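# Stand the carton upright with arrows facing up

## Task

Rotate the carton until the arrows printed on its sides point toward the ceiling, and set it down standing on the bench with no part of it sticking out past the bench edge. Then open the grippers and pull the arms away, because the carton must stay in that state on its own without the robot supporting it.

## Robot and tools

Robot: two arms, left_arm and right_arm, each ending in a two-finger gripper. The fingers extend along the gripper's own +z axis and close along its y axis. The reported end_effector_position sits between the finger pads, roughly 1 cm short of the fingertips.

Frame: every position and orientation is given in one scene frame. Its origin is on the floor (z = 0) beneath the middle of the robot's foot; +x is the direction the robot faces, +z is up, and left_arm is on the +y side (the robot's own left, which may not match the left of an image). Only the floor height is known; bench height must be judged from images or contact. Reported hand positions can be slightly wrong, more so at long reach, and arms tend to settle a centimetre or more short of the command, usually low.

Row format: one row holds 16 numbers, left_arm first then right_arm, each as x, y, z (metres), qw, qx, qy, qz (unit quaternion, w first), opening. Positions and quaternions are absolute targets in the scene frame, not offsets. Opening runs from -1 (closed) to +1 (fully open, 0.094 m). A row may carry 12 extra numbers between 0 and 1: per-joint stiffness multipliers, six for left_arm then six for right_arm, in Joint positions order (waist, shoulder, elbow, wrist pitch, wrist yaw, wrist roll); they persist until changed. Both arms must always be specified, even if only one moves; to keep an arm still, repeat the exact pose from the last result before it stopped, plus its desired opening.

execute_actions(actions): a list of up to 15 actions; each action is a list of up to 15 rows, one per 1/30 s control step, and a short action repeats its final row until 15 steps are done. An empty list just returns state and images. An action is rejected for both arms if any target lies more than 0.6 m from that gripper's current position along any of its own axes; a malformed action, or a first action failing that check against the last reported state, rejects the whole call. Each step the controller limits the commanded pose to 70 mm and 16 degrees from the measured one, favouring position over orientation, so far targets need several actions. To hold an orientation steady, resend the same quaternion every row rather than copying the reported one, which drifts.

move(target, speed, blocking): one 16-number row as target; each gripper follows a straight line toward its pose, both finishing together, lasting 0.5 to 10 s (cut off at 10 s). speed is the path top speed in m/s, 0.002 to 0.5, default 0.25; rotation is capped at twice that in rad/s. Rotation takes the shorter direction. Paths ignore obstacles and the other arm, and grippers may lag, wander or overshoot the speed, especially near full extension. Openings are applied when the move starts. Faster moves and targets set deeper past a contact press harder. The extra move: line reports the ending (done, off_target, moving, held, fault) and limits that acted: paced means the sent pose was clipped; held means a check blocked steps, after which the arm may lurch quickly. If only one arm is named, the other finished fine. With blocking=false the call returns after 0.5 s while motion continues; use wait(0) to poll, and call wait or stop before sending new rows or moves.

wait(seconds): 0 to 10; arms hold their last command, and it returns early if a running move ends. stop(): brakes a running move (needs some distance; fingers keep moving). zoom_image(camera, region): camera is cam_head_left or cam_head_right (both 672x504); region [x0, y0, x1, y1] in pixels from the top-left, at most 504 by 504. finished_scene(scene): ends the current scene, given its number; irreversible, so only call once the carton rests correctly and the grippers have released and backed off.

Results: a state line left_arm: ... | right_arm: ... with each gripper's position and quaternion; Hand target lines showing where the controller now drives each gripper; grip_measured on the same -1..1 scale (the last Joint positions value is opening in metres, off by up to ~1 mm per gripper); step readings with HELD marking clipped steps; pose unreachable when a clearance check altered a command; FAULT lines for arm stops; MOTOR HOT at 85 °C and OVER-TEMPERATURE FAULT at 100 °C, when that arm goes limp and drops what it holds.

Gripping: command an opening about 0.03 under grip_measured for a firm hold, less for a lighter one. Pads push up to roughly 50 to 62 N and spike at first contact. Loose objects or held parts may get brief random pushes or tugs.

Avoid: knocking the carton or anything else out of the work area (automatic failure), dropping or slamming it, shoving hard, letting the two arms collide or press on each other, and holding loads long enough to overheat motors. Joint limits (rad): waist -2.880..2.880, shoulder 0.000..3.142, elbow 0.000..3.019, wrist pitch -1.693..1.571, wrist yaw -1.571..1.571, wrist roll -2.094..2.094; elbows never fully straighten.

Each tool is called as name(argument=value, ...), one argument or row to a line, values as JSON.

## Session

execute_actions(
  actions=[],
)

Scene clock: 0.00 s.
left_arm: end_effector_position=(+0.5659, -0.1502, +0.9829) grip_measured=-0.997 end_effector_quat_wxyz=(+0.065, +0.312, -0.944, +0.088) | right_arm: end_effector_position=(+0.5381, -0.7922, +0.9369) grip_measured=+1.000 end_effector_quat_wxyz=(+0.032, +0.328, -0.943, +0.049)
Joint positions: left_arm=[ 0.582  1.934  1.143  0.373 -0.765 -0.621  0.   ] | right_arm=[ 0.804  1.591  1.41  -0.005 -0.642 -1.155  0.094]
Joint velocities: left_arm=[-0.005 -0.015  0.007  0.012 -0.066 -0.007  0.   ] | right_arm=[-0.005  0.005  0.007  0.017 -0.007  0.022  0.   ]
Hand target (left_arm): +0.563, -0.150, +0.984; -0.067, -0.310, +0.944, -0.087
Hand target (right_arm): +0.538, -0.791, +0.936; -0.031, -0.327, +0.943, -0.048
Joint stiffness scale: left_arm=[1. 1. 1. 1. 1. 1.] | right_arm=[1. 1. 1. 1. 1. 1.]

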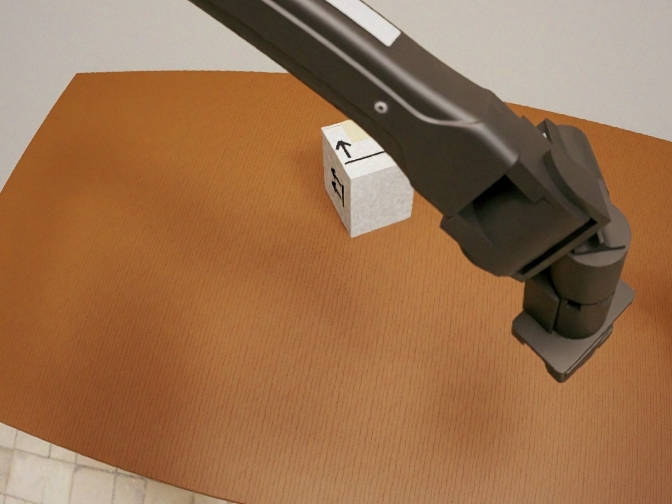

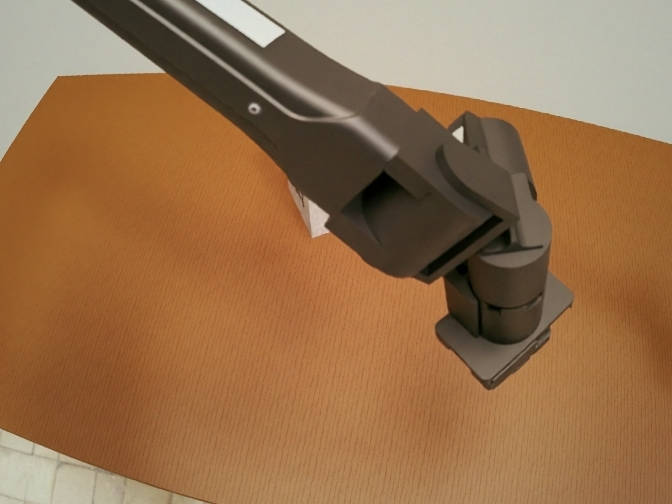

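move(
  target=[0.7,0.25,0.97,-0.271,-0.653,0.653,-0.271,-1,0.7,-0.15,0.97,-0.271,0.653,0.653,0.271,-1],
)

Scene clock: 6.07 s.
left_arm: end_effector_position=(+0.6864, +0.2348, +0.9657) grip_measured=-0.997 end_effector_quat_wxyz=(+0.282, +0.654, -0.648, +0.271) | right_arm: end_effector_position=(+0.7073, -0.1558, +0.9684) grip_measured=-0.979 end_effector_quat_wxyz=(-0.259, +0.657, +0.648, +0.285)
Joint positions: left_arm=[ 1.428  1.274  1.101 -0.296  0.609 -1.171  0.   ] | right_arm=[ 1.903  1.31   1.073 -0.128 -0.439  1.272  0.001]
Joint velocities: left_arm=[-0.005  0.005 -0.007  0.002  0.037  0.051 -0.   ] | right_arm=[-0.015 -0.015  0.002 -0.007  0.037 -0.051 -0.   ]
Hand target (left_arm): +0.697, +0.244, +0.974; +0.272, +0.657, -0.648, +0.273
Hand target (right_arm): +0.699, -0.152, +0.965; -0.265, +0.662, +0.643, +0.279
Off the commanded pose (left_arm): 0.021 m, 1 deg.
Off the commanded pose (right_arm): 0.009 m, 2 deg.
Joint stiffness scale: left_arm=[1. 1. 1. 1. 1. 1.] | right_arm=[1. 1. 1. 1. 1. 1.]
move: off_target (left_arm)

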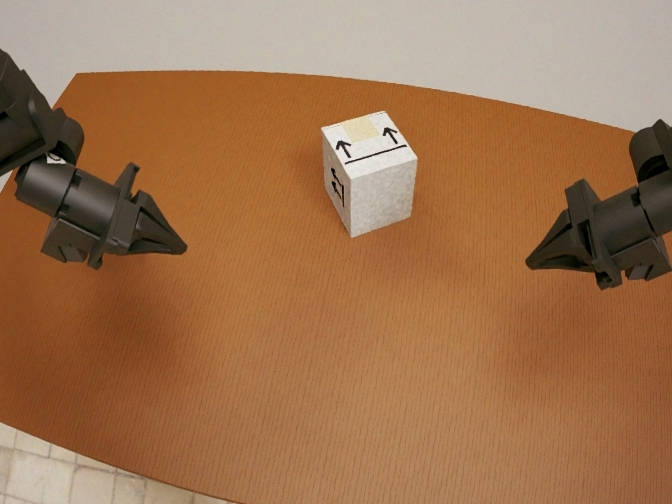

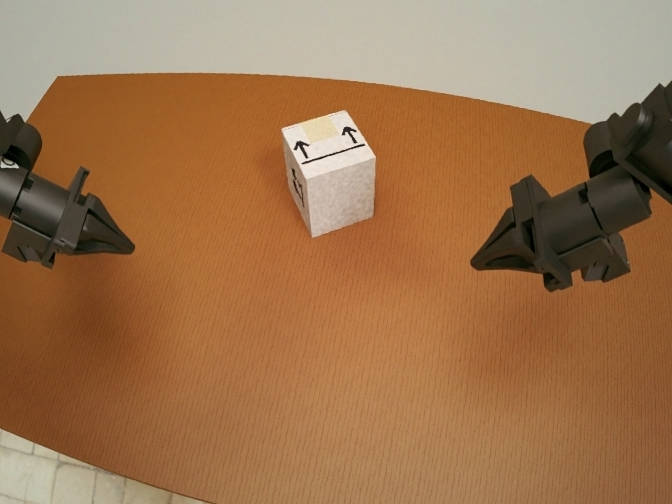

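move(
  target=[0.89,0.13,0.88,-0.192,-0.8,0.462,-0.332,-1,0.94,-0.08,0.88,-0.192,0.8,0.462,0.332,-1],
  speed=0.2,
)

Scene clock: 20.17 s.
left_arm: end_effector_position=(+0.8956, +0.1452, +0.8843) grip_measured=-0.997 end_effector_quat_wxyz=(-0.183, -0.799, +0.466, -0.332) | right_arm: end_effector_position=(+0.9397, -0.0907, +0.8885) grip_measured=-0.979 end_effector_quat_wxyz=(-0.190, +0.797, +0.469, +0.331)
Joint positions: left_arm=[ 1.173  1.583  1.552  0.041  0.364 -1.794  0.   ] | right_arm=[ 2.074  1.661  1.716 -0.059 -0.267  1.788  0.001]
Joint velocities: left_arm=[-0.005 -0.024 -0.012 -0.022 -0.007  0.037  0.   ] | right_arm=[-0.005  0.005  0.007  0.012 -0.081 -0.022  0.   ]
Hand target (left_arm): +0.890, +0.132, +0.876; +0.190, +0.801, -0.462, +0.330
Hand target (right_arm): +0.941, -0.085, +0.884; -0.192, +0.800, +0.462, +0.331
Off the commanded pose (left_arm): 0.017 m, 1 deg.
Off the commanded pose (right_arm): 0.014 m, 1 deg.
Joint stiffness scale: left_arm=[1. 1. 1. 1. 1. 1.] | right_arm=[1. 1. 1. 1. 1. 1.]
move: off_target (left_arm, right_arm)

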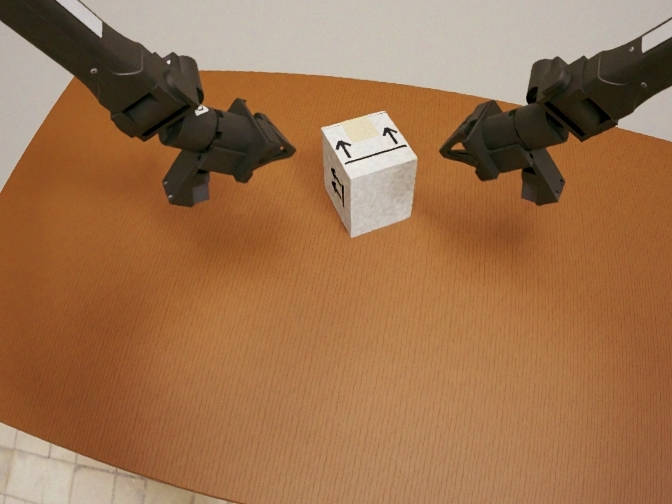

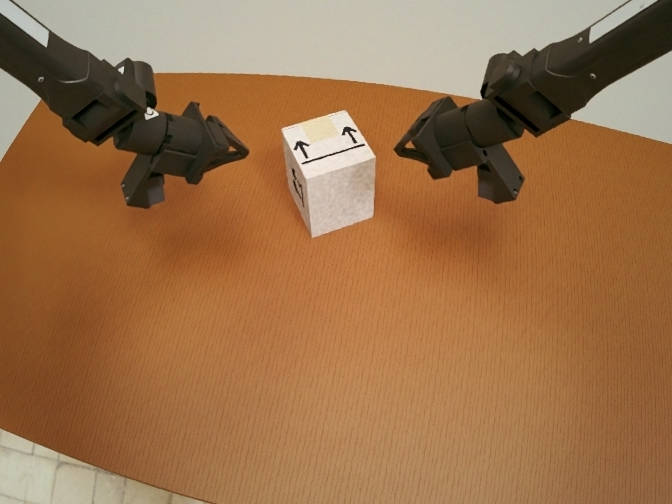

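move(
  target=[0.91,0.12,0.80,-0.192,-0.8,0.462,-0.332,-1,0.99,-0.09,0.80,-0.192,0.8,0.462,0.332,-1],
  speed=0.08,
)

Scene clock: 25.83 s.
left_arm: end_effector_position=(+0.9229, +0.1205, +0.8173) grip_measured=-0.997 end_effector_quat_wxyz=(-0.186, -0.796, +0.463, -0.343) | right_arm: end_effector_position=(+0.9916, -0.0853, +0.8119) grip_measured=-0.979 end_effector_quat_wxyz=(-0.192, +0.795, +0.467, +0.338)
Joint positions: left_arm=[ 1.173  1.794  1.833 -0.017  0.385 -1.797  0.   ] | right_arm=[ 2.041  1.934  2.183 -0.245 -0.313  1.79   0.001]
Joint velocities: left_arm=[-0.005 -0.015  0.012 -0.007 -0.007  0.095 -0.   ] | right_arm=[-0.015 -0.005  0.002  0.002  0.037 -0.037 -0.001]
Hand target (left_arm): +0.909, +0.121, +0.800; +0.192, +0.800, -0.462, +0.332
Hand target (right_arm): +0.990, -0.092, +0.802; -0.192, +0.799, +0.462, +0.332
Off the commanded pose (left_arm): 0.022 m, 2 deg.
Off the commanded pose (right_arm): 0.013 m, 1 deg.
Joint stiffness scale: left_arm=[1. 1. 1. 1. 1. 1.] | right_arm=[1. 1. 1. 1. 1. 1.]
move: off_target (left_arm, right_arm)

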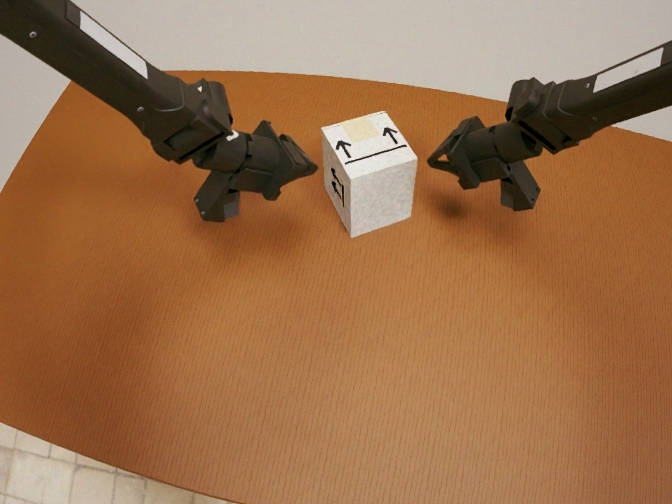

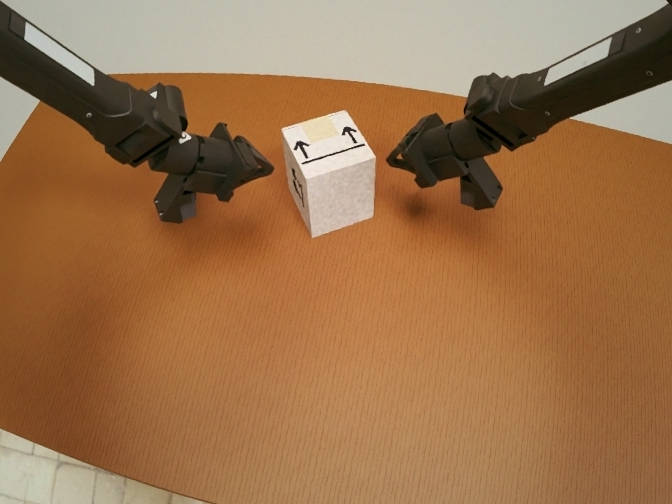

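zoom_image(
  camera="cam_head_left",
  region=[270,90,490,250],
)

zoom_image(
  camera="cam_head_right",
  region=[230,90,450,250],
)

Region (270, 90, 490, 250) of cam_head_left's 672x504 image, scaled by 2.291, with more detail than that image has; it fills the top 367 rows of this view, and the rest is white.

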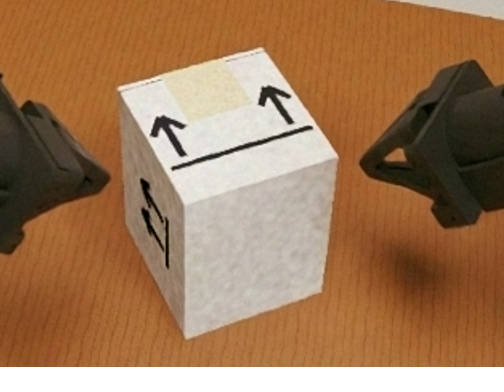

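Region (230, 90, 450, 250) of cam_head_right's 672x504 image, scaled by 2.291, with more detail than that image has; it fills the top 367 rows of this view, and the rest is white.

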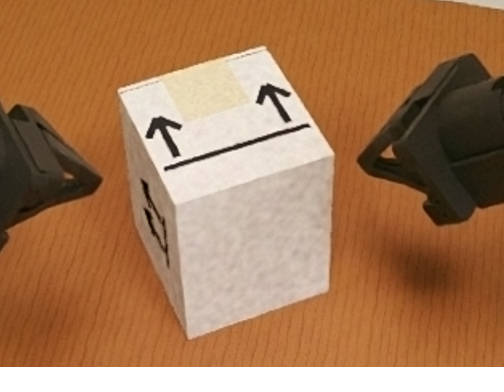

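move(
  target=[0.915,0.125,0.775,-0.192,-0.8,0.462,-0.332,-1,1.03,-0.085,0.78,-0.192,0.8,0.462,0.332,-1],
  speed=0.06,
)

move(
  target=[0.945,0.07,0.785,-0.192,-0.8,0.462,-0.332,-1,1.005,-0.025,0.79,-0.192,0.8,0.462,0.332,-1],
  speed=0.04,
)

Scene clock: 35.73 s.
left_arm: end_effector_position=(+0.9274, +0.1214, +0.7923) grip_measured=-0.997 end_effector_quat_wxyz=(-0.188, -0.795, +0.464, -0.343) | right_arm: end_effector_position=(+1.0278, -0.0826, +0.7854) grip_measured=-0.979 end_effector_quat_wxyz=(-0.192, +0.796, +0.467, +0.334)
Joint positions: left_arm=[ 1.188  1.865  1.937 -0.053  0.403 -1.797  0.   ] | right_arm=[ 2.041  2.141  2.606 -0.466 -0.309  1.791  0.001]
Joint velocities: left_arm=[-0.015 -0.005  0.007 -0.002 -0.139  0.051 -0.   ] | right_arm=[-0.005 -0.015 -0.027 -0.007 -0.037 -0.022 -0.001]
Hand target (left_arm): +0.914, +0.126, +0.776; +0.192, +0.800, -0.462, +0.332
Hand target (right_arm): +1.029, -0.086, +0.782; -0.192, +0.800, +0.462, +0.332
Off the commanded pose (left_arm): 0.022 m, 1 deg.
Off the commanded pose (right_arm): 0.006 m, 1 deg.
Joint stiffness scale: left_arm=[1. 1. 1. 1. 1. 1.] | right_arm=[1. 1. 1. 1. 1. 1.]
move: off_target (left_arm)

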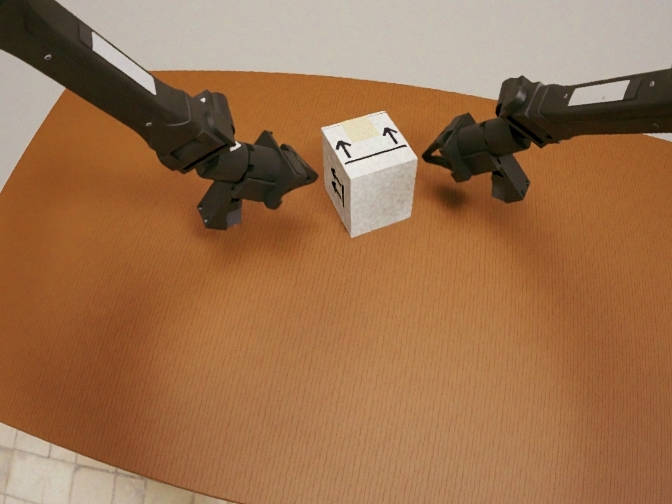

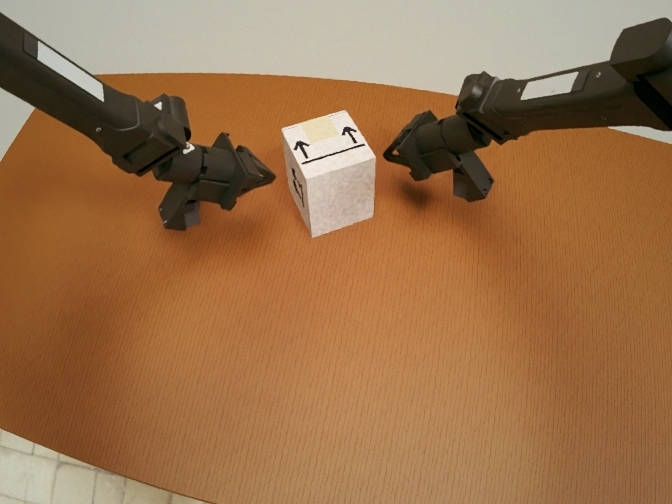

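Scene clock: 37.60 s.
left_arm: end_effector_position=(+0.9520, +0.0944, +0.7904) grip_measured=-0.997 end_effector_quat_wxyz=(-0.178, -0.801, +0.465, -0.333) | right_arm: end_effector_position=(+1.0082, -0.0589, +0.7755) grip_measured=-0.979 end_effector_quat_wxyz=(-0.171, +0.805, +0.468, +0.323)
Joint positions: left_arm=[ 1.136  1.917  2.048 -0.111  0.32  -1.797  0.   ] | right_arm=[ 2.068  2.117  2.474 -0.342 -0.232  1.792  0.001]
Joint velocities: left_arm=[-0.005 -0.015  0.007 -0.037  0.066 -0.022  0.001] | right_arm=[-0.005 -0.015 -0.012 -0.002  0.081 -0.022 -0.001]
Hand target (left_arm): +0.944, +0.071, +0.785; +0.192, +0.799, -0.463, +0.332
Hand target (right_arm): +1.006, -0.026, +0.789; -0.192, +0.800, +0.461, +0.332
Off the commanded pose (left_arm): 0.026 m, 2 deg.
Off the commanded pose (right_arm): 0.037 m, 3 deg.
Joint stiffness scale: left_arm=[1. 1. 1. 1. 1. 1.] | right_arm=[1. 1. 1. 1. 1. 1.]
move: off_target (left_arm, right_arm)

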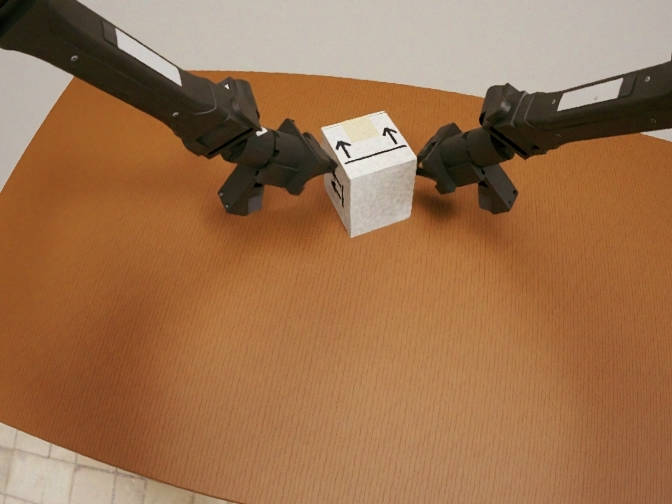

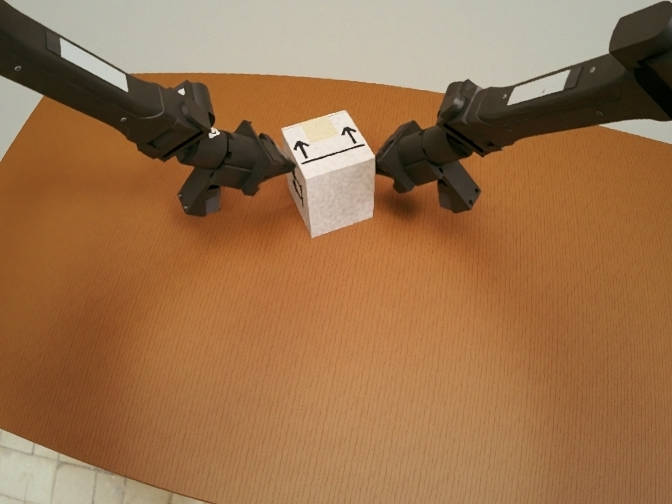

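move(
  target=[0.91,0.04,0.795,-0.192,-0.8,0.462,-0.332,-1,0.96,-0.035,0.805,-0.192,0.8,0.462,0.332,-1],
  speed=0.03,
)

Scene clock: 41.80 s.
left_arm: end_effector_position=(+0.9048, +0.0775, +0.7763) grip_measured=-0.997 end_effector_quat_wxyz=(+0.173, +0.807, -0.467, +0.316) | right_arm: end_effector_position=(+0.9786, -0.0641, +0.8019) grip_measured=-0.979 end_effector_quat_wxyz=(-0.164, +0.803, +0.465, +0.334)
Joint positions: left_arm=[ 1.132  1.917  1.922  0.     0.282 -1.797  0.   ] | right_arm=[ 2.068  1.95   2.128 -0.136 -0.24   1.792  0.001]
Joint velocities: left_arm=[ 0.005 -0.005  0.007 -0.007 -0.007  0.095 -0.   ] | right_arm=[-0.024 -0.005 -0.007  0.002  0.007  0.037 -0.001]
Hand target (left_arm): +0.910, +0.041, +0.796; +0.192, +0.799, -0.462, +0.332
Hand target (right_arm): +0.961, -0.034, +0.803; -0.192, +0.800, +0.462, +0.332
Off the commanded pose (left_arm): 0.042 m, 3 deg.
Off the commanded pose (right_arm): 0.035 m, 3 deg.
Joint stiffness scale: left_arm=[1. 1. 1. 1. 1. 1.] | right_arm=[1. 1. 1. 1. 1. 1.]
move: off_target (left_arm, right_arm)

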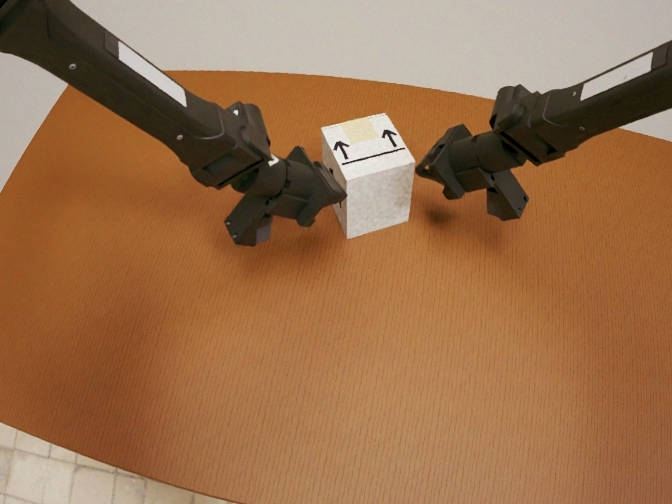

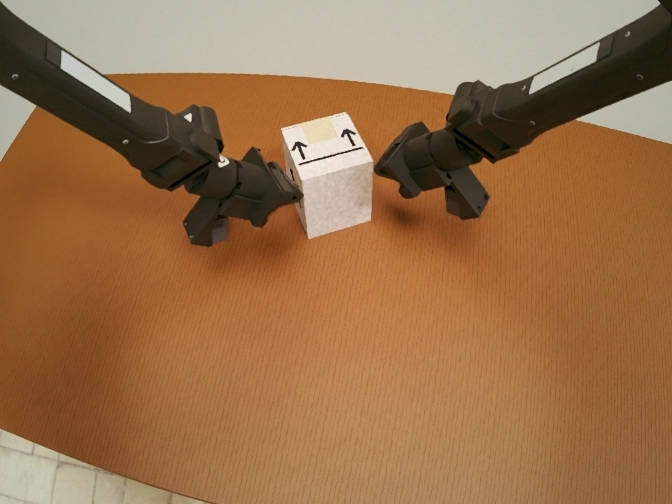

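move(
  target=[0.95,0.145,0.775,-0.192,-0.8,0.462,-0.332,-1,0.98,-0.06,0.78,-0.192,0.8,0.462,0.332,-1],
  speed=0.1,
)

move(
  target=[0.99,0.04,0.78,-0.192,-0.8,0.462,-0.332,-1,0.99,-0.015,0.785,-0.192,0.8,0.462,0.332,-1],
  speed=0.04,
)

Scene clock: 47.97 s.
left_arm: end_effector_position=(+0.9495, +0.1359, +0.7796) grip_measured=-0.997 end_effector_quat_wxyz=(+0.194, +0.797, -0.464, +0.335) | right_arm: end_effector_position=(+0.9908, -0.0609, +0.7952) grip_measured=-0.979 end_effector_quat_wxyz=(-0.184, +0.796, +0.465, +0.342)
Joint positions: left_arm=[ 1.204  1.917  2.088 -0.17   0.414 -1.799  0.   ] | right_arm=[ 2.061  2.006  2.252 -0.224 -0.29   1.792  0.001]
Joint velocities: left_arm=[-0.015 -0.015  0.002  0.007  0.007 -0.051 -0.   ] | right_arm=[-0.005 -0.024 -0.002  0.007  0.022  0.007 -0.   ]
Hand target (left_arm): +0.950, +0.145, +0.775; +0.192, +0.800, -0.461, +0.332
Hand target (right_arm): +0.980, -0.061, +0.781; -0.192, +0.800, +0.462, +0.332
Off the commanded pose (left_arm): 0.010 m, 1 deg.
Off the commanded pose (right_arm): 0.019 m, 2 deg.
Joint stiffness scale: left_arm=[1. 1. 1. 1. 1. 1.] | right_arm=[1. 1. 1. 1. 1. 1.]
move: off_target (right_arm)

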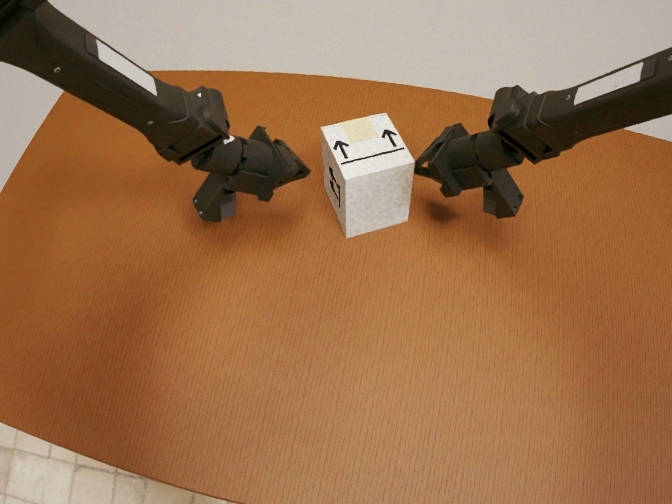

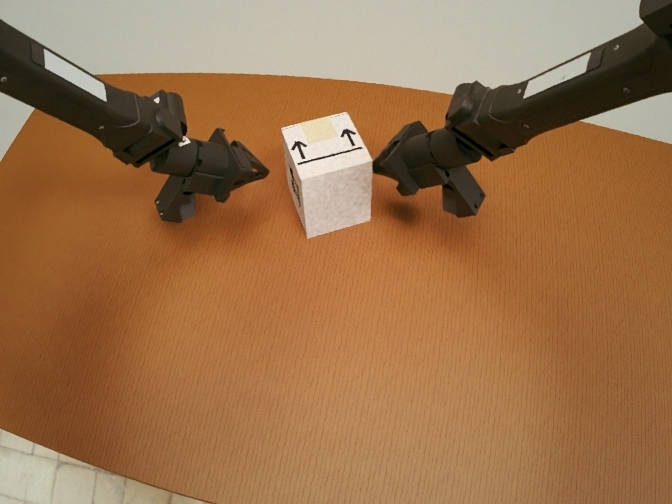

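Scene clock: 50.87 s.
left_arm: end_effector_position=(+1.0001, +0.1037, +0.7776) grip_measured=-0.997 end_effector_quat_wxyz=(-0.155, -0.810, +0.465, -0.323) | right_arm: end_effector_position=(+1.0028, -0.0571, +0.7865) grip_measured=-0.979 end_effector_quat_wxyz=(-0.163, +0.804, +0.465, +0.332)
Joint positions: left_arm=[ 1.126  2.02   2.317 -0.256  0.261 -1.799  0.   ] | right_arm=[ 2.075  2.054  2.341 -0.246 -0.229  1.792  0.001]
Joint velocities: left_arm=[-0.015 -0.005  0.002 -0.007 -0.037 -0.022 -0.001] | right_arm=[-0.015 -0.005 -0.022  0.012 -0.037  0.007 -0.   ]
Hand target (left_arm): +0.987, +0.042, +0.783; +0.192, +0.799, -0.463, +0.332
Hand target (right_arm): +0.989, -0.017, +0.787; -0.192, +0.800, +0.461, +0.332
Off the commanded pose (left_arm): 0.065 m, 5 deg.
Off the commanded pose (right_arm): 0.044 m, 3 deg.
Joint stiffness scale: left_arm=[1. 1. 1. 1. 1. 1.] | right_arm=[1. 1. 1. 1. 1. 1.]
move: off_target (left_arm, right_arm)

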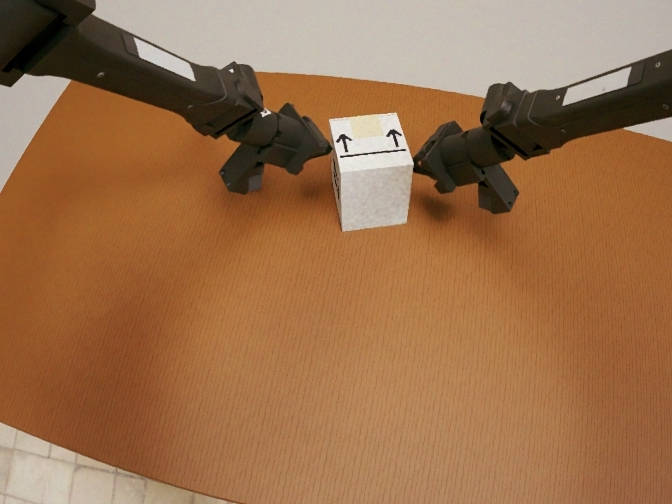

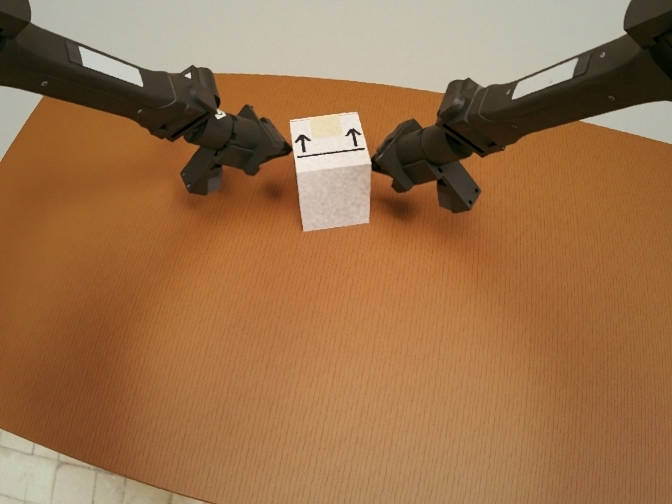

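move(
  target=[0.96,0.04,0.80,-0.192,-0.8,0.462,-0.332,-1,0.95,0.0,0.805,-0.192,0.8,0.462,0.332,-1],
  speed=0.025,
)

Scene clock: 55.70 s.
left_arm: end_effector_position=(+0.9658, +0.0964, +0.7785) grip_measured=-0.997 end_effector_quat_wxyz=(-0.153, -0.812, +0.465, -0.318) | right_arm: end_effector_position=(+0.9607, -0.0514, +0.7871) grip_measured=-0.979 end_effector_quat_wxyz=(-0.157, +0.809, +0.467, +0.320)
Joint positions: left_arm=[ 1.126  1.958  2.13  -0.134  0.252 -1.799  0.   ] | right_arm=[ 2.075  1.977  2.113 -0.103 -0.201  1.792  0.001]
Joint velocities: left_arm=[-0.015 -0.015 -0.007  0.007 -0.037 -0.022 -0.001] | right_arm=[-0.015 -0.005 -0.007  0.002  0.051  0.022  0.   ]
Hand target (left_arm): +0.960, +0.041, +0.800; +0.192, +0.799, -0.463, +0.332
Hand target (right_arm): +0.950, -0.000, +0.804; -0.192, +0.800, +0.461, +0.332
Off the commanded pose (left_arm): 0.061 m, 5 deg.
Off the commanded pose (right_arm): 0.056 m, 4 deg.
Joint stiffness scale: left_arm=[1. 1. 1. 1. 1. 1.] | right_arm=[1. 1. 1. 1. 1. 1.]
move: off_target (left_arm, right_arm)

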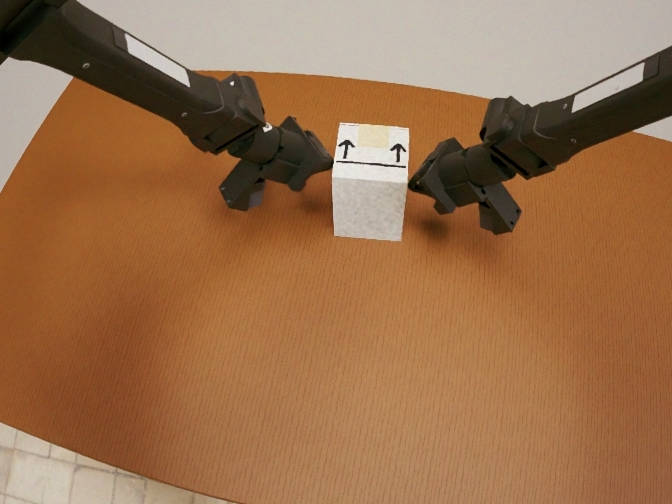

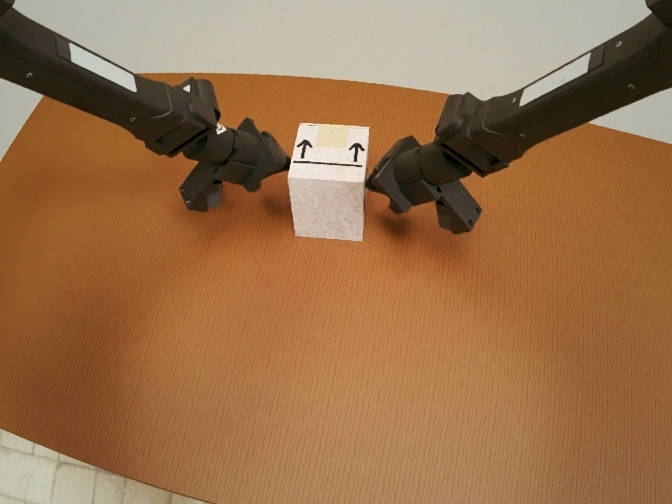

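move(
  target=[0.96,0.11,0.79,-0.192,-0.8,0.462,-0.332,-1,0.995,-0.075,0.79,-0.192,0.8,0.462,0.332,-1],
  speed=0.08,
)

move(
  target=[0.96,0.04,0.795,-0.192,-0.8,0.462,-0.332,-1,0.99,0.005,0.795,-0.192,0.8,0.462,0.332,-1],
  speed=0.05,
)

move(
  target=[0.88,0.04,0.80,-0.192,-0.8,0.462,-0.332,-1,0.90,0.005,0.805,-0.192,0.8,0.462,0.332,-1],
  speed=0.03,
)

Scene clock: 60.97 s.
left_arm: end_effector_position=(+0.9541, +0.0976, +0.7827) grip_measured=-0.997 end_effector_quat_wxyz=(+0.192, +0.799, -0.464, +0.332) | right_arm: end_effector_position=(+0.9979, -0.0708, +0.8015) grip_measured=-0.979 end_effector_quat_wxyz=(-0.190, +0.795, +0.465, +0.338)
Joint positions: left_arm=[ 1.148  1.945  2.109 -0.165  0.351 -1.799  0.   ] | right_arm=[ 2.055  1.993  2.27  -0.269 -0.298  1.792  0.001]
Joint velocities: left_arm=[-0.005 -0.015 -0.002  0.007  0.007 -0.007 -0.001] | right_arm=[-0.005  0.005  0.002 -0.022 -0.037 -0.066  0.   ]
Hand target (left_arm): +0.960, +0.110, +0.790; +0.192, +0.800, -0.462, +0.332
Hand target (right_arm): +0.994, -0.076, +0.792; -0.191, +0.800, +0.462, +0.332
Off the commanded pose (left_arm): 0.016 m, 0 deg.
Off the commanded pose (right_arm): 0.013 m, 1 deg.
Joint stiffness scale: left_arm=[1. 1. 1. 1. 1. 1.] | right_arm=[1. 1. 1. 1. 1. 1.]
move: off_target (left_arm, right_arm)

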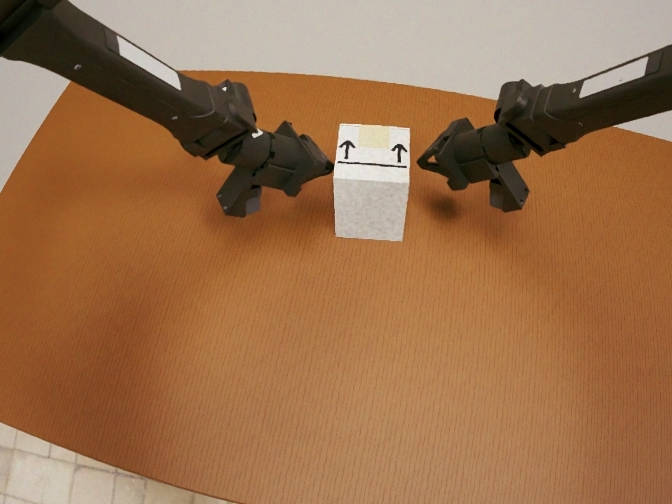

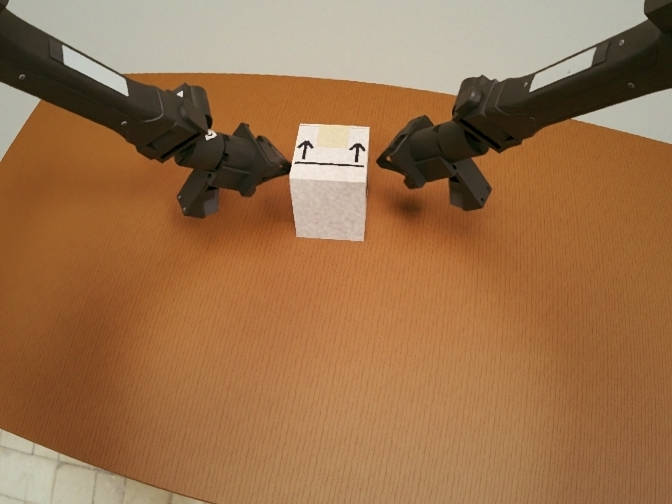

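Scene clock: 62.73 s.
left_arm: end_effector_position=(+0.9586, +0.0966, +0.7804) grip_measured=-0.997 end_effector_quat_wxyz=(-0.164, -0.811, +0.467, -0.312) | right_arm: end_effector_position=(+1.0013, -0.0562, +0.7931) grip_measured=-0.979 end_effector_quat_wxyz=(-0.159, +0.809, +0.467, +0.320)
Joint positions: left_arm=[ 1.129  1.945  2.109 -0.15   0.26  -1.799  0.   ] | right_arm=[ 2.086  2.028  2.304 -0.247 -0.193  1.792  0.001]
Joint velocities: left_arm=[-0.005  0.005 -0.007 -0.017 -0.022  0.007 -0.001] | right_arm=[-0.005 -0.015  0.007  0.002  0.007  0.037 -0.001]
Hand target (left_arm): +0.958, +0.042, +0.797; +0.192, +0.799, -0.463, +0.332
Hand target (right_arm): +0.988, +0.002, +0.798; -0.192, +0.800, +0.461, +0.332
Off the commanded pose (left_arm): 0.058 m, 4 deg.
Off the commanded pose (right_arm): 0.062 m, 4 deg.
Joint stiffness scale: left_arm=[1. 1. 1. 1. 1. 1.] | right_arm=[1. 1. 1. 1. 1. 1.]
move: off_target (left_arm, right_arm)

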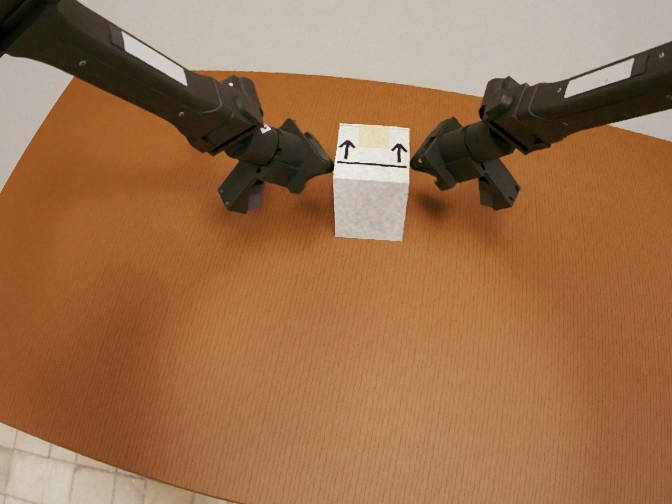

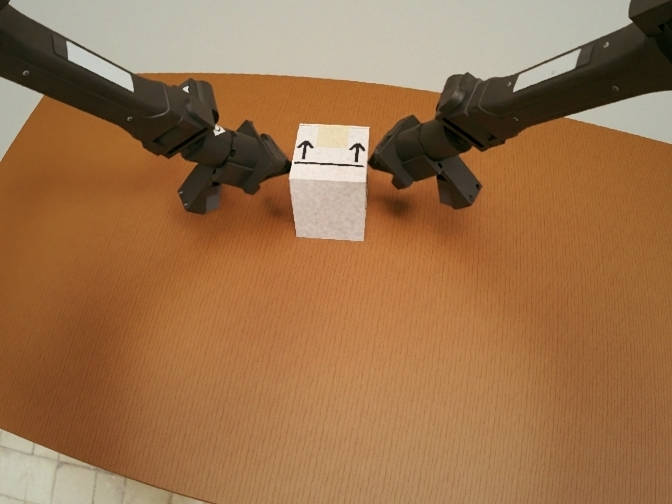

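Scene clock: 66.97 s.
left_arm: end_effector_position=(+0.8780, +0.0780, +0.7806) grip_measured=-0.997 end_effector_quat_wxyz=(-0.163, -0.811, +0.467, -0.312) | right_arm: end_effector_position=(+0.9442, -0.0624, +0.7991) grip_measured=-0.980 end_effector_quat_wxyz=(-0.129, +0.811, +0.462, +0.335)
Joint positions: left_arm=[ 1.135  1.883  1.803  0.093  0.265 -1.799  0.   ] | right_arm=[ 2.068  1.908  1.943  0.061 -0.193  1.793  0.001]
Joint velocities: left_arm=[-0.005 -0.005 -0.002 -0.007  0.037 -0.022 -0.   ] | right_arm=[-0.005  0.005 -0.002 -0.007  0.037 -0.051  0.   ]
Hand target (left_arm): +0.880, +0.041, +0.801; +0.192, +0.800, -0.462, +0.332
Hand target (right_arm): +0.902, +0.003, +0.804; -0.192, +0.800, +0.462, +0.332
Off the commanded pose (left_arm): 0.043 m, 4 deg.
Off the commanded pose (right_arm): 0.081 m, 7 deg; position clipped at the last step of the last action.
Joint stiffness scale: left_arm=[1. 1. 1. 1. 1. 1.] | right_arm=[1. 1. 1. 1. 1. 1.]
move: off_target (left_arm, right_arm); limits=paced

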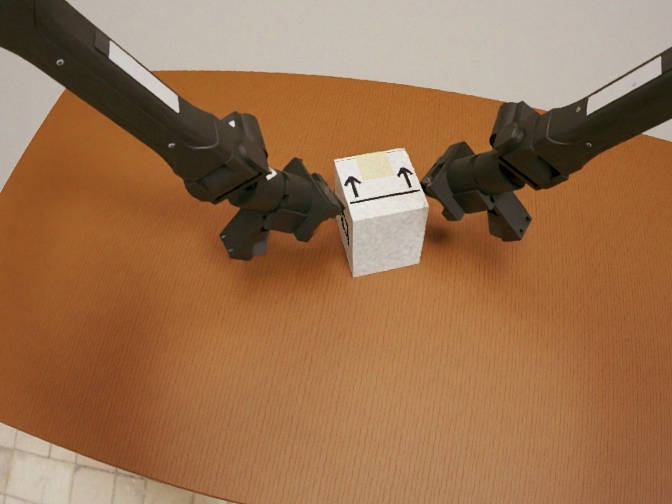

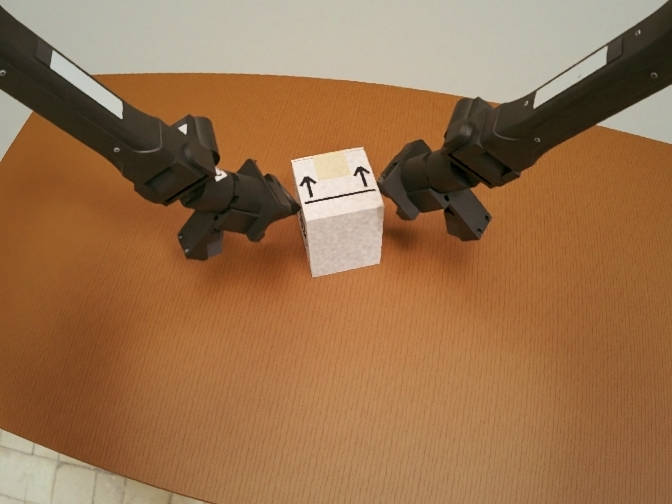

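move(
  target=[0.90,0.055,0.80,-0.192,-0.8,0.462,-0.332,-1,0.885,-0.03,0.805,-0.192,0.8,0.462,0.332,-1],
  speed=0.03,
)

Scene clock: 70.70 s.
left_arm: end_effector_position=(+0.8933, +0.0840, +0.7826) grip_measured=-0.997 end_effector_quat_wxyz=(-0.168, -0.809, +0.467, -0.315) | right_arm: end_effector_position=(+0.9139, -0.0646, +0.8072) grip_measured=-0.980 end_effector_quat_wxyz=(-0.157, +0.803, +0.464, +0.339)
Joint positions: left_arm=[ 1.138  1.883  1.848  0.046  0.279 -1.799  0.   ] | right_arm=[ 2.048  1.861  1.829  0.09  -0.257  1.793  0.001]
Joint velocities: left_arm=[-0.015  0.005  0.007  0.002  0.007  0.037  0.001] | right_arm=[ 0.005  0.015 -0.007 -0.007 -0.022  0.007  0.001]
Hand target (left_arm): +0.900, +0.055, +0.800; +0.192, +0.800, -0.462, +0.332
Hand target (right_arm): +0.885, -0.030, +0.804; -0.192, +0.800, +0.461, +0.332
Off the commanded pose (left_arm): 0.034 m, 4 deg.
Off the commanded pose (right_arm): 0.045 m, 4 deg.
Joint stiffness scale: left_arm=[1. 1. 1. 1. 1. 1.] | right_arm=[1. 1. 1. 1. 1. 1.]
move: off_target (left_arm, right_arm)

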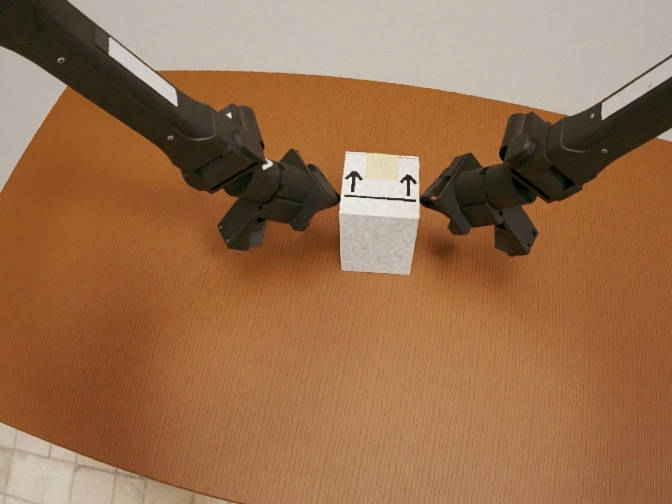

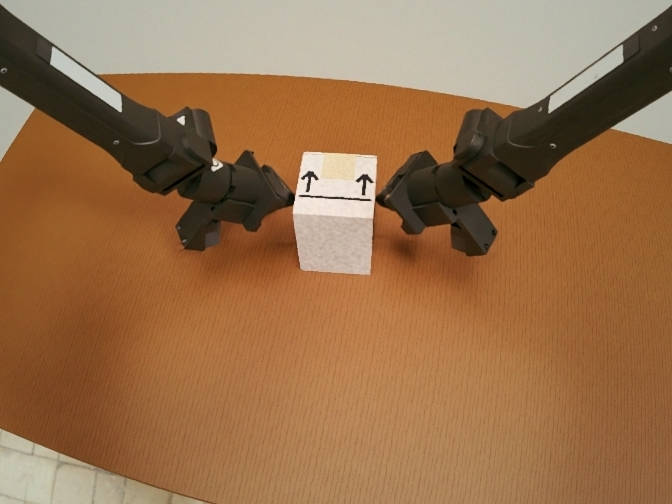

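move(
  target=[0.92,0.12,0.755,-0.192,-0.8,0.462,-0.332,-1,0.95,-0.105,0.755,-0.192,0.8,0.462,0.332,-1],
  speed=0.07,
)

move(
  target=[0.925,0.035,0.765,-0.192,-0.8,0.462,-0.332,-1,0.945,-0.015,0.765,-0.192,0.8,0.462,0.332,-1],
  speed=0.05,
)

move(
  target=[0.915,0.035,0.815,-0.192,-0.8,0.462,-0.332,-1,0.925,-0.015,0.815,-0.192,0.8,0.462,0.332,-1],
  speed=0.03,
)

Scene clock: 76.60 s.
left_arm: end_effector_position=(+0.9351, +0.1174, +0.7749) grip_measured=-0.997 end_effector_quat_wxyz=(-0.187, -0.795, +0.463, -0.344) | right_arm: end_effector_position=(+0.9550, -0.1028, +0.7677) grip_measured=-0.980 end_effector_quat_wxyz=(-0.189, +0.796, +0.465, +0.339)
Joint positions: left_arm=[ 1.189  1.925  2.032 -0.084  0.404 -1.799  0.   ] | right_arm=[ 1.978  1.987  2.167 -0.169 -0.374  1.793  0.001]
Joint velocities: left_arm=[-0.005 -0.015 -0.007  0.012 -0.037  0.022 -0.001] | right_arm=[ 0.005  0.005 -0.017 -0.002 -0.051 -0.066 -0.   ]
Hand target (left_arm): +0.920, +0.121, +0.756; +0.191, +0.800, -0.461, +0.332
Hand target (right_arm): +0.949, -0.106, +0.757; -0.192, +0.799, +0.462, +0.332
Off the commanded pose (left_arm): 0.025 m, 2 deg.
Off the commanded pose (right_arm): 0.014 m, 1 deg.
Joint stiffness scale: left_arm=[1. 1. 1. 1. 1. 1.] | right_arm=[1. 1. 1. 1. 1. 1.]
move: off_target (left_arm, right_arm)

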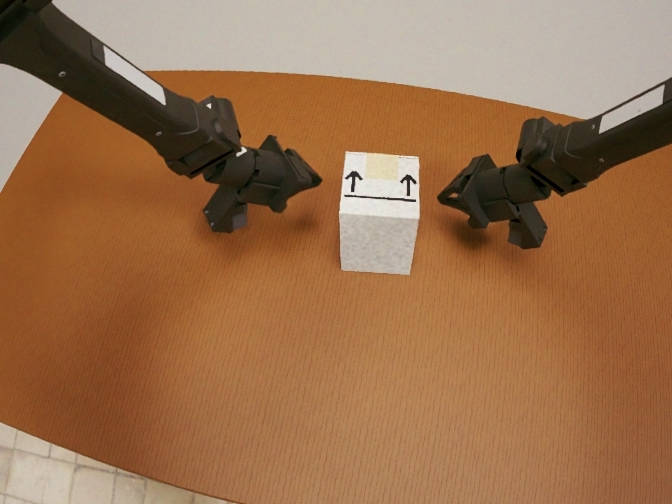

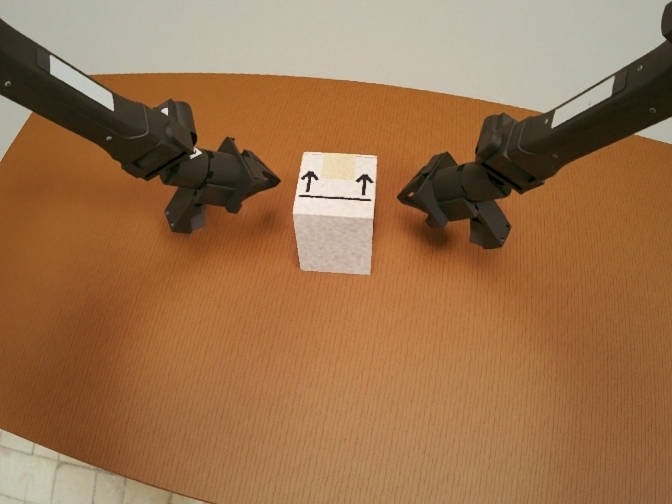

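Scene clock: 78.60 s.
left_arm: end_effector_position=(+0.9365, +0.0842, +0.7678) grip_measured=-0.997 end_effector_quat_wxyz=(-0.167, -0.806, +0.465, -0.326) | right_arm: end_effector_position=(+0.9529, -0.0677, +0.7615) grip_measured=-0.980 end_effector_quat_wxyz=(-0.165, +0.807, +0.468, +0.320)
Joint positions: left_arm=[ 1.136  1.967  2.064 -0.071  0.293 -1.799  0.   ] | right_arm=[ 2.033  2.026  2.183 -0.137 -0.254  1.793  0.001]
Joint velocities: left_arm=[ 0.015  0.015 -0.002 -0.012 -0.007 -0.051 -0.002] | right_arm=[-0.005  0.005  0.002 -0.017  0.007  0.051 -0.001]
Hand target (left_arm): +0.923, +0.037, +0.768; +0.192, +0.799, -0.463, +0.332
Hand target (right_arm): +0.944, -0.017, +0.767; -0.192, +0.800, +0.461, +0.332
Off the commanded pose (left_arm): 0.051 m, 3 deg.
Off the commanded pose (right_arm): 0.053 m, 4 deg.
Joint stiffness scale: left_arm=[1. 1. 1. 1. 1. 1.] | right_arm=[1. 1. 1. 1. 1. 1.]
move: off_target (left_arm, right_arm)

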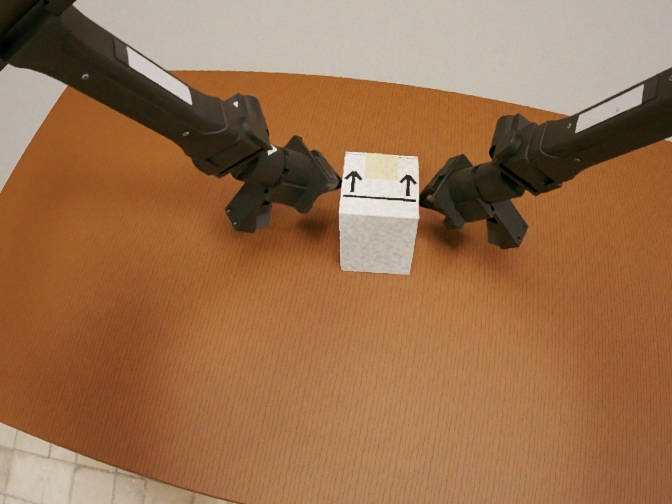

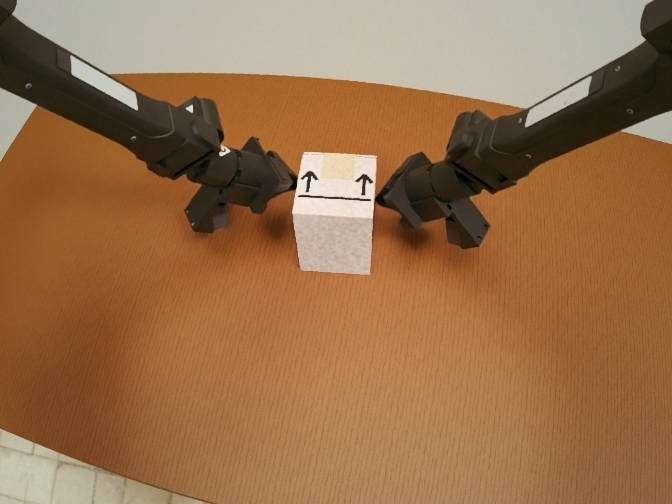

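Scene clock: 81.50 s.
left_arm: end_effector_position=(+0.9064, +0.0842, +0.7839) grip_measured=-0.997 end_effector_quat_wxyz=(-0.163, -0.812, +0.467, -0.309) | right_arm: end_effector_position=(+0.9263, -0.0652, +0.7900) grip_measured=-0.980 end_effector_quat_wxyz=(-0.159, +0.811, +0.469, +0.313)
Joint positions: left_arm=[ 1.129  1.887  1.887  0.011  0.253 -1.799  0.   ] | right_arm=[ 2.05   1.91   1.949 -0.017 -0.218  1.793  0.001]
Joint velocities: left_arm=[-0.005 -0.015 -0.017  0.002 -0.022 -0.081 -0.   ] | right_arm=[-0.024 -0.005 -0.007 -0.022  0.051  0.022 -0.   ]
Hand target (left_arm): +0.915, +0.036, +0.815; +0.192, +0.799, -0.463, +0.332
Hand target (right_arm): +0.925, -0.016, +0.814; -0.192, +0.800, +0.461, +0.332
Off the commanded pose (left_arm): 0.059 m, 5 deg.
Off the commanded pose (right_arm): 0.056 m, 5 deg.
Joint stiffness scale: left_arm=[1. 1. 1. 1. 1. 1.] | right_arm=[1. 1. 1. 1. 1. 1.]
move: off_target (left_arm, right_arm)

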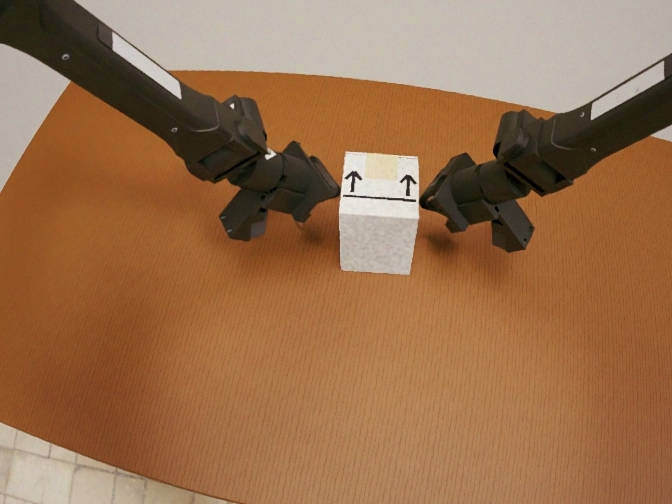

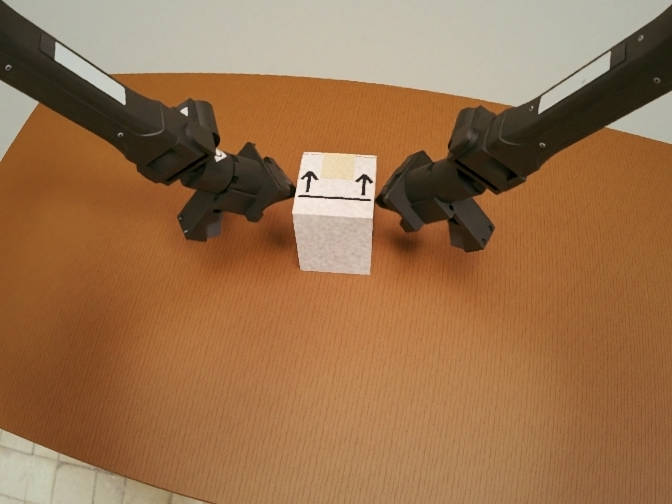

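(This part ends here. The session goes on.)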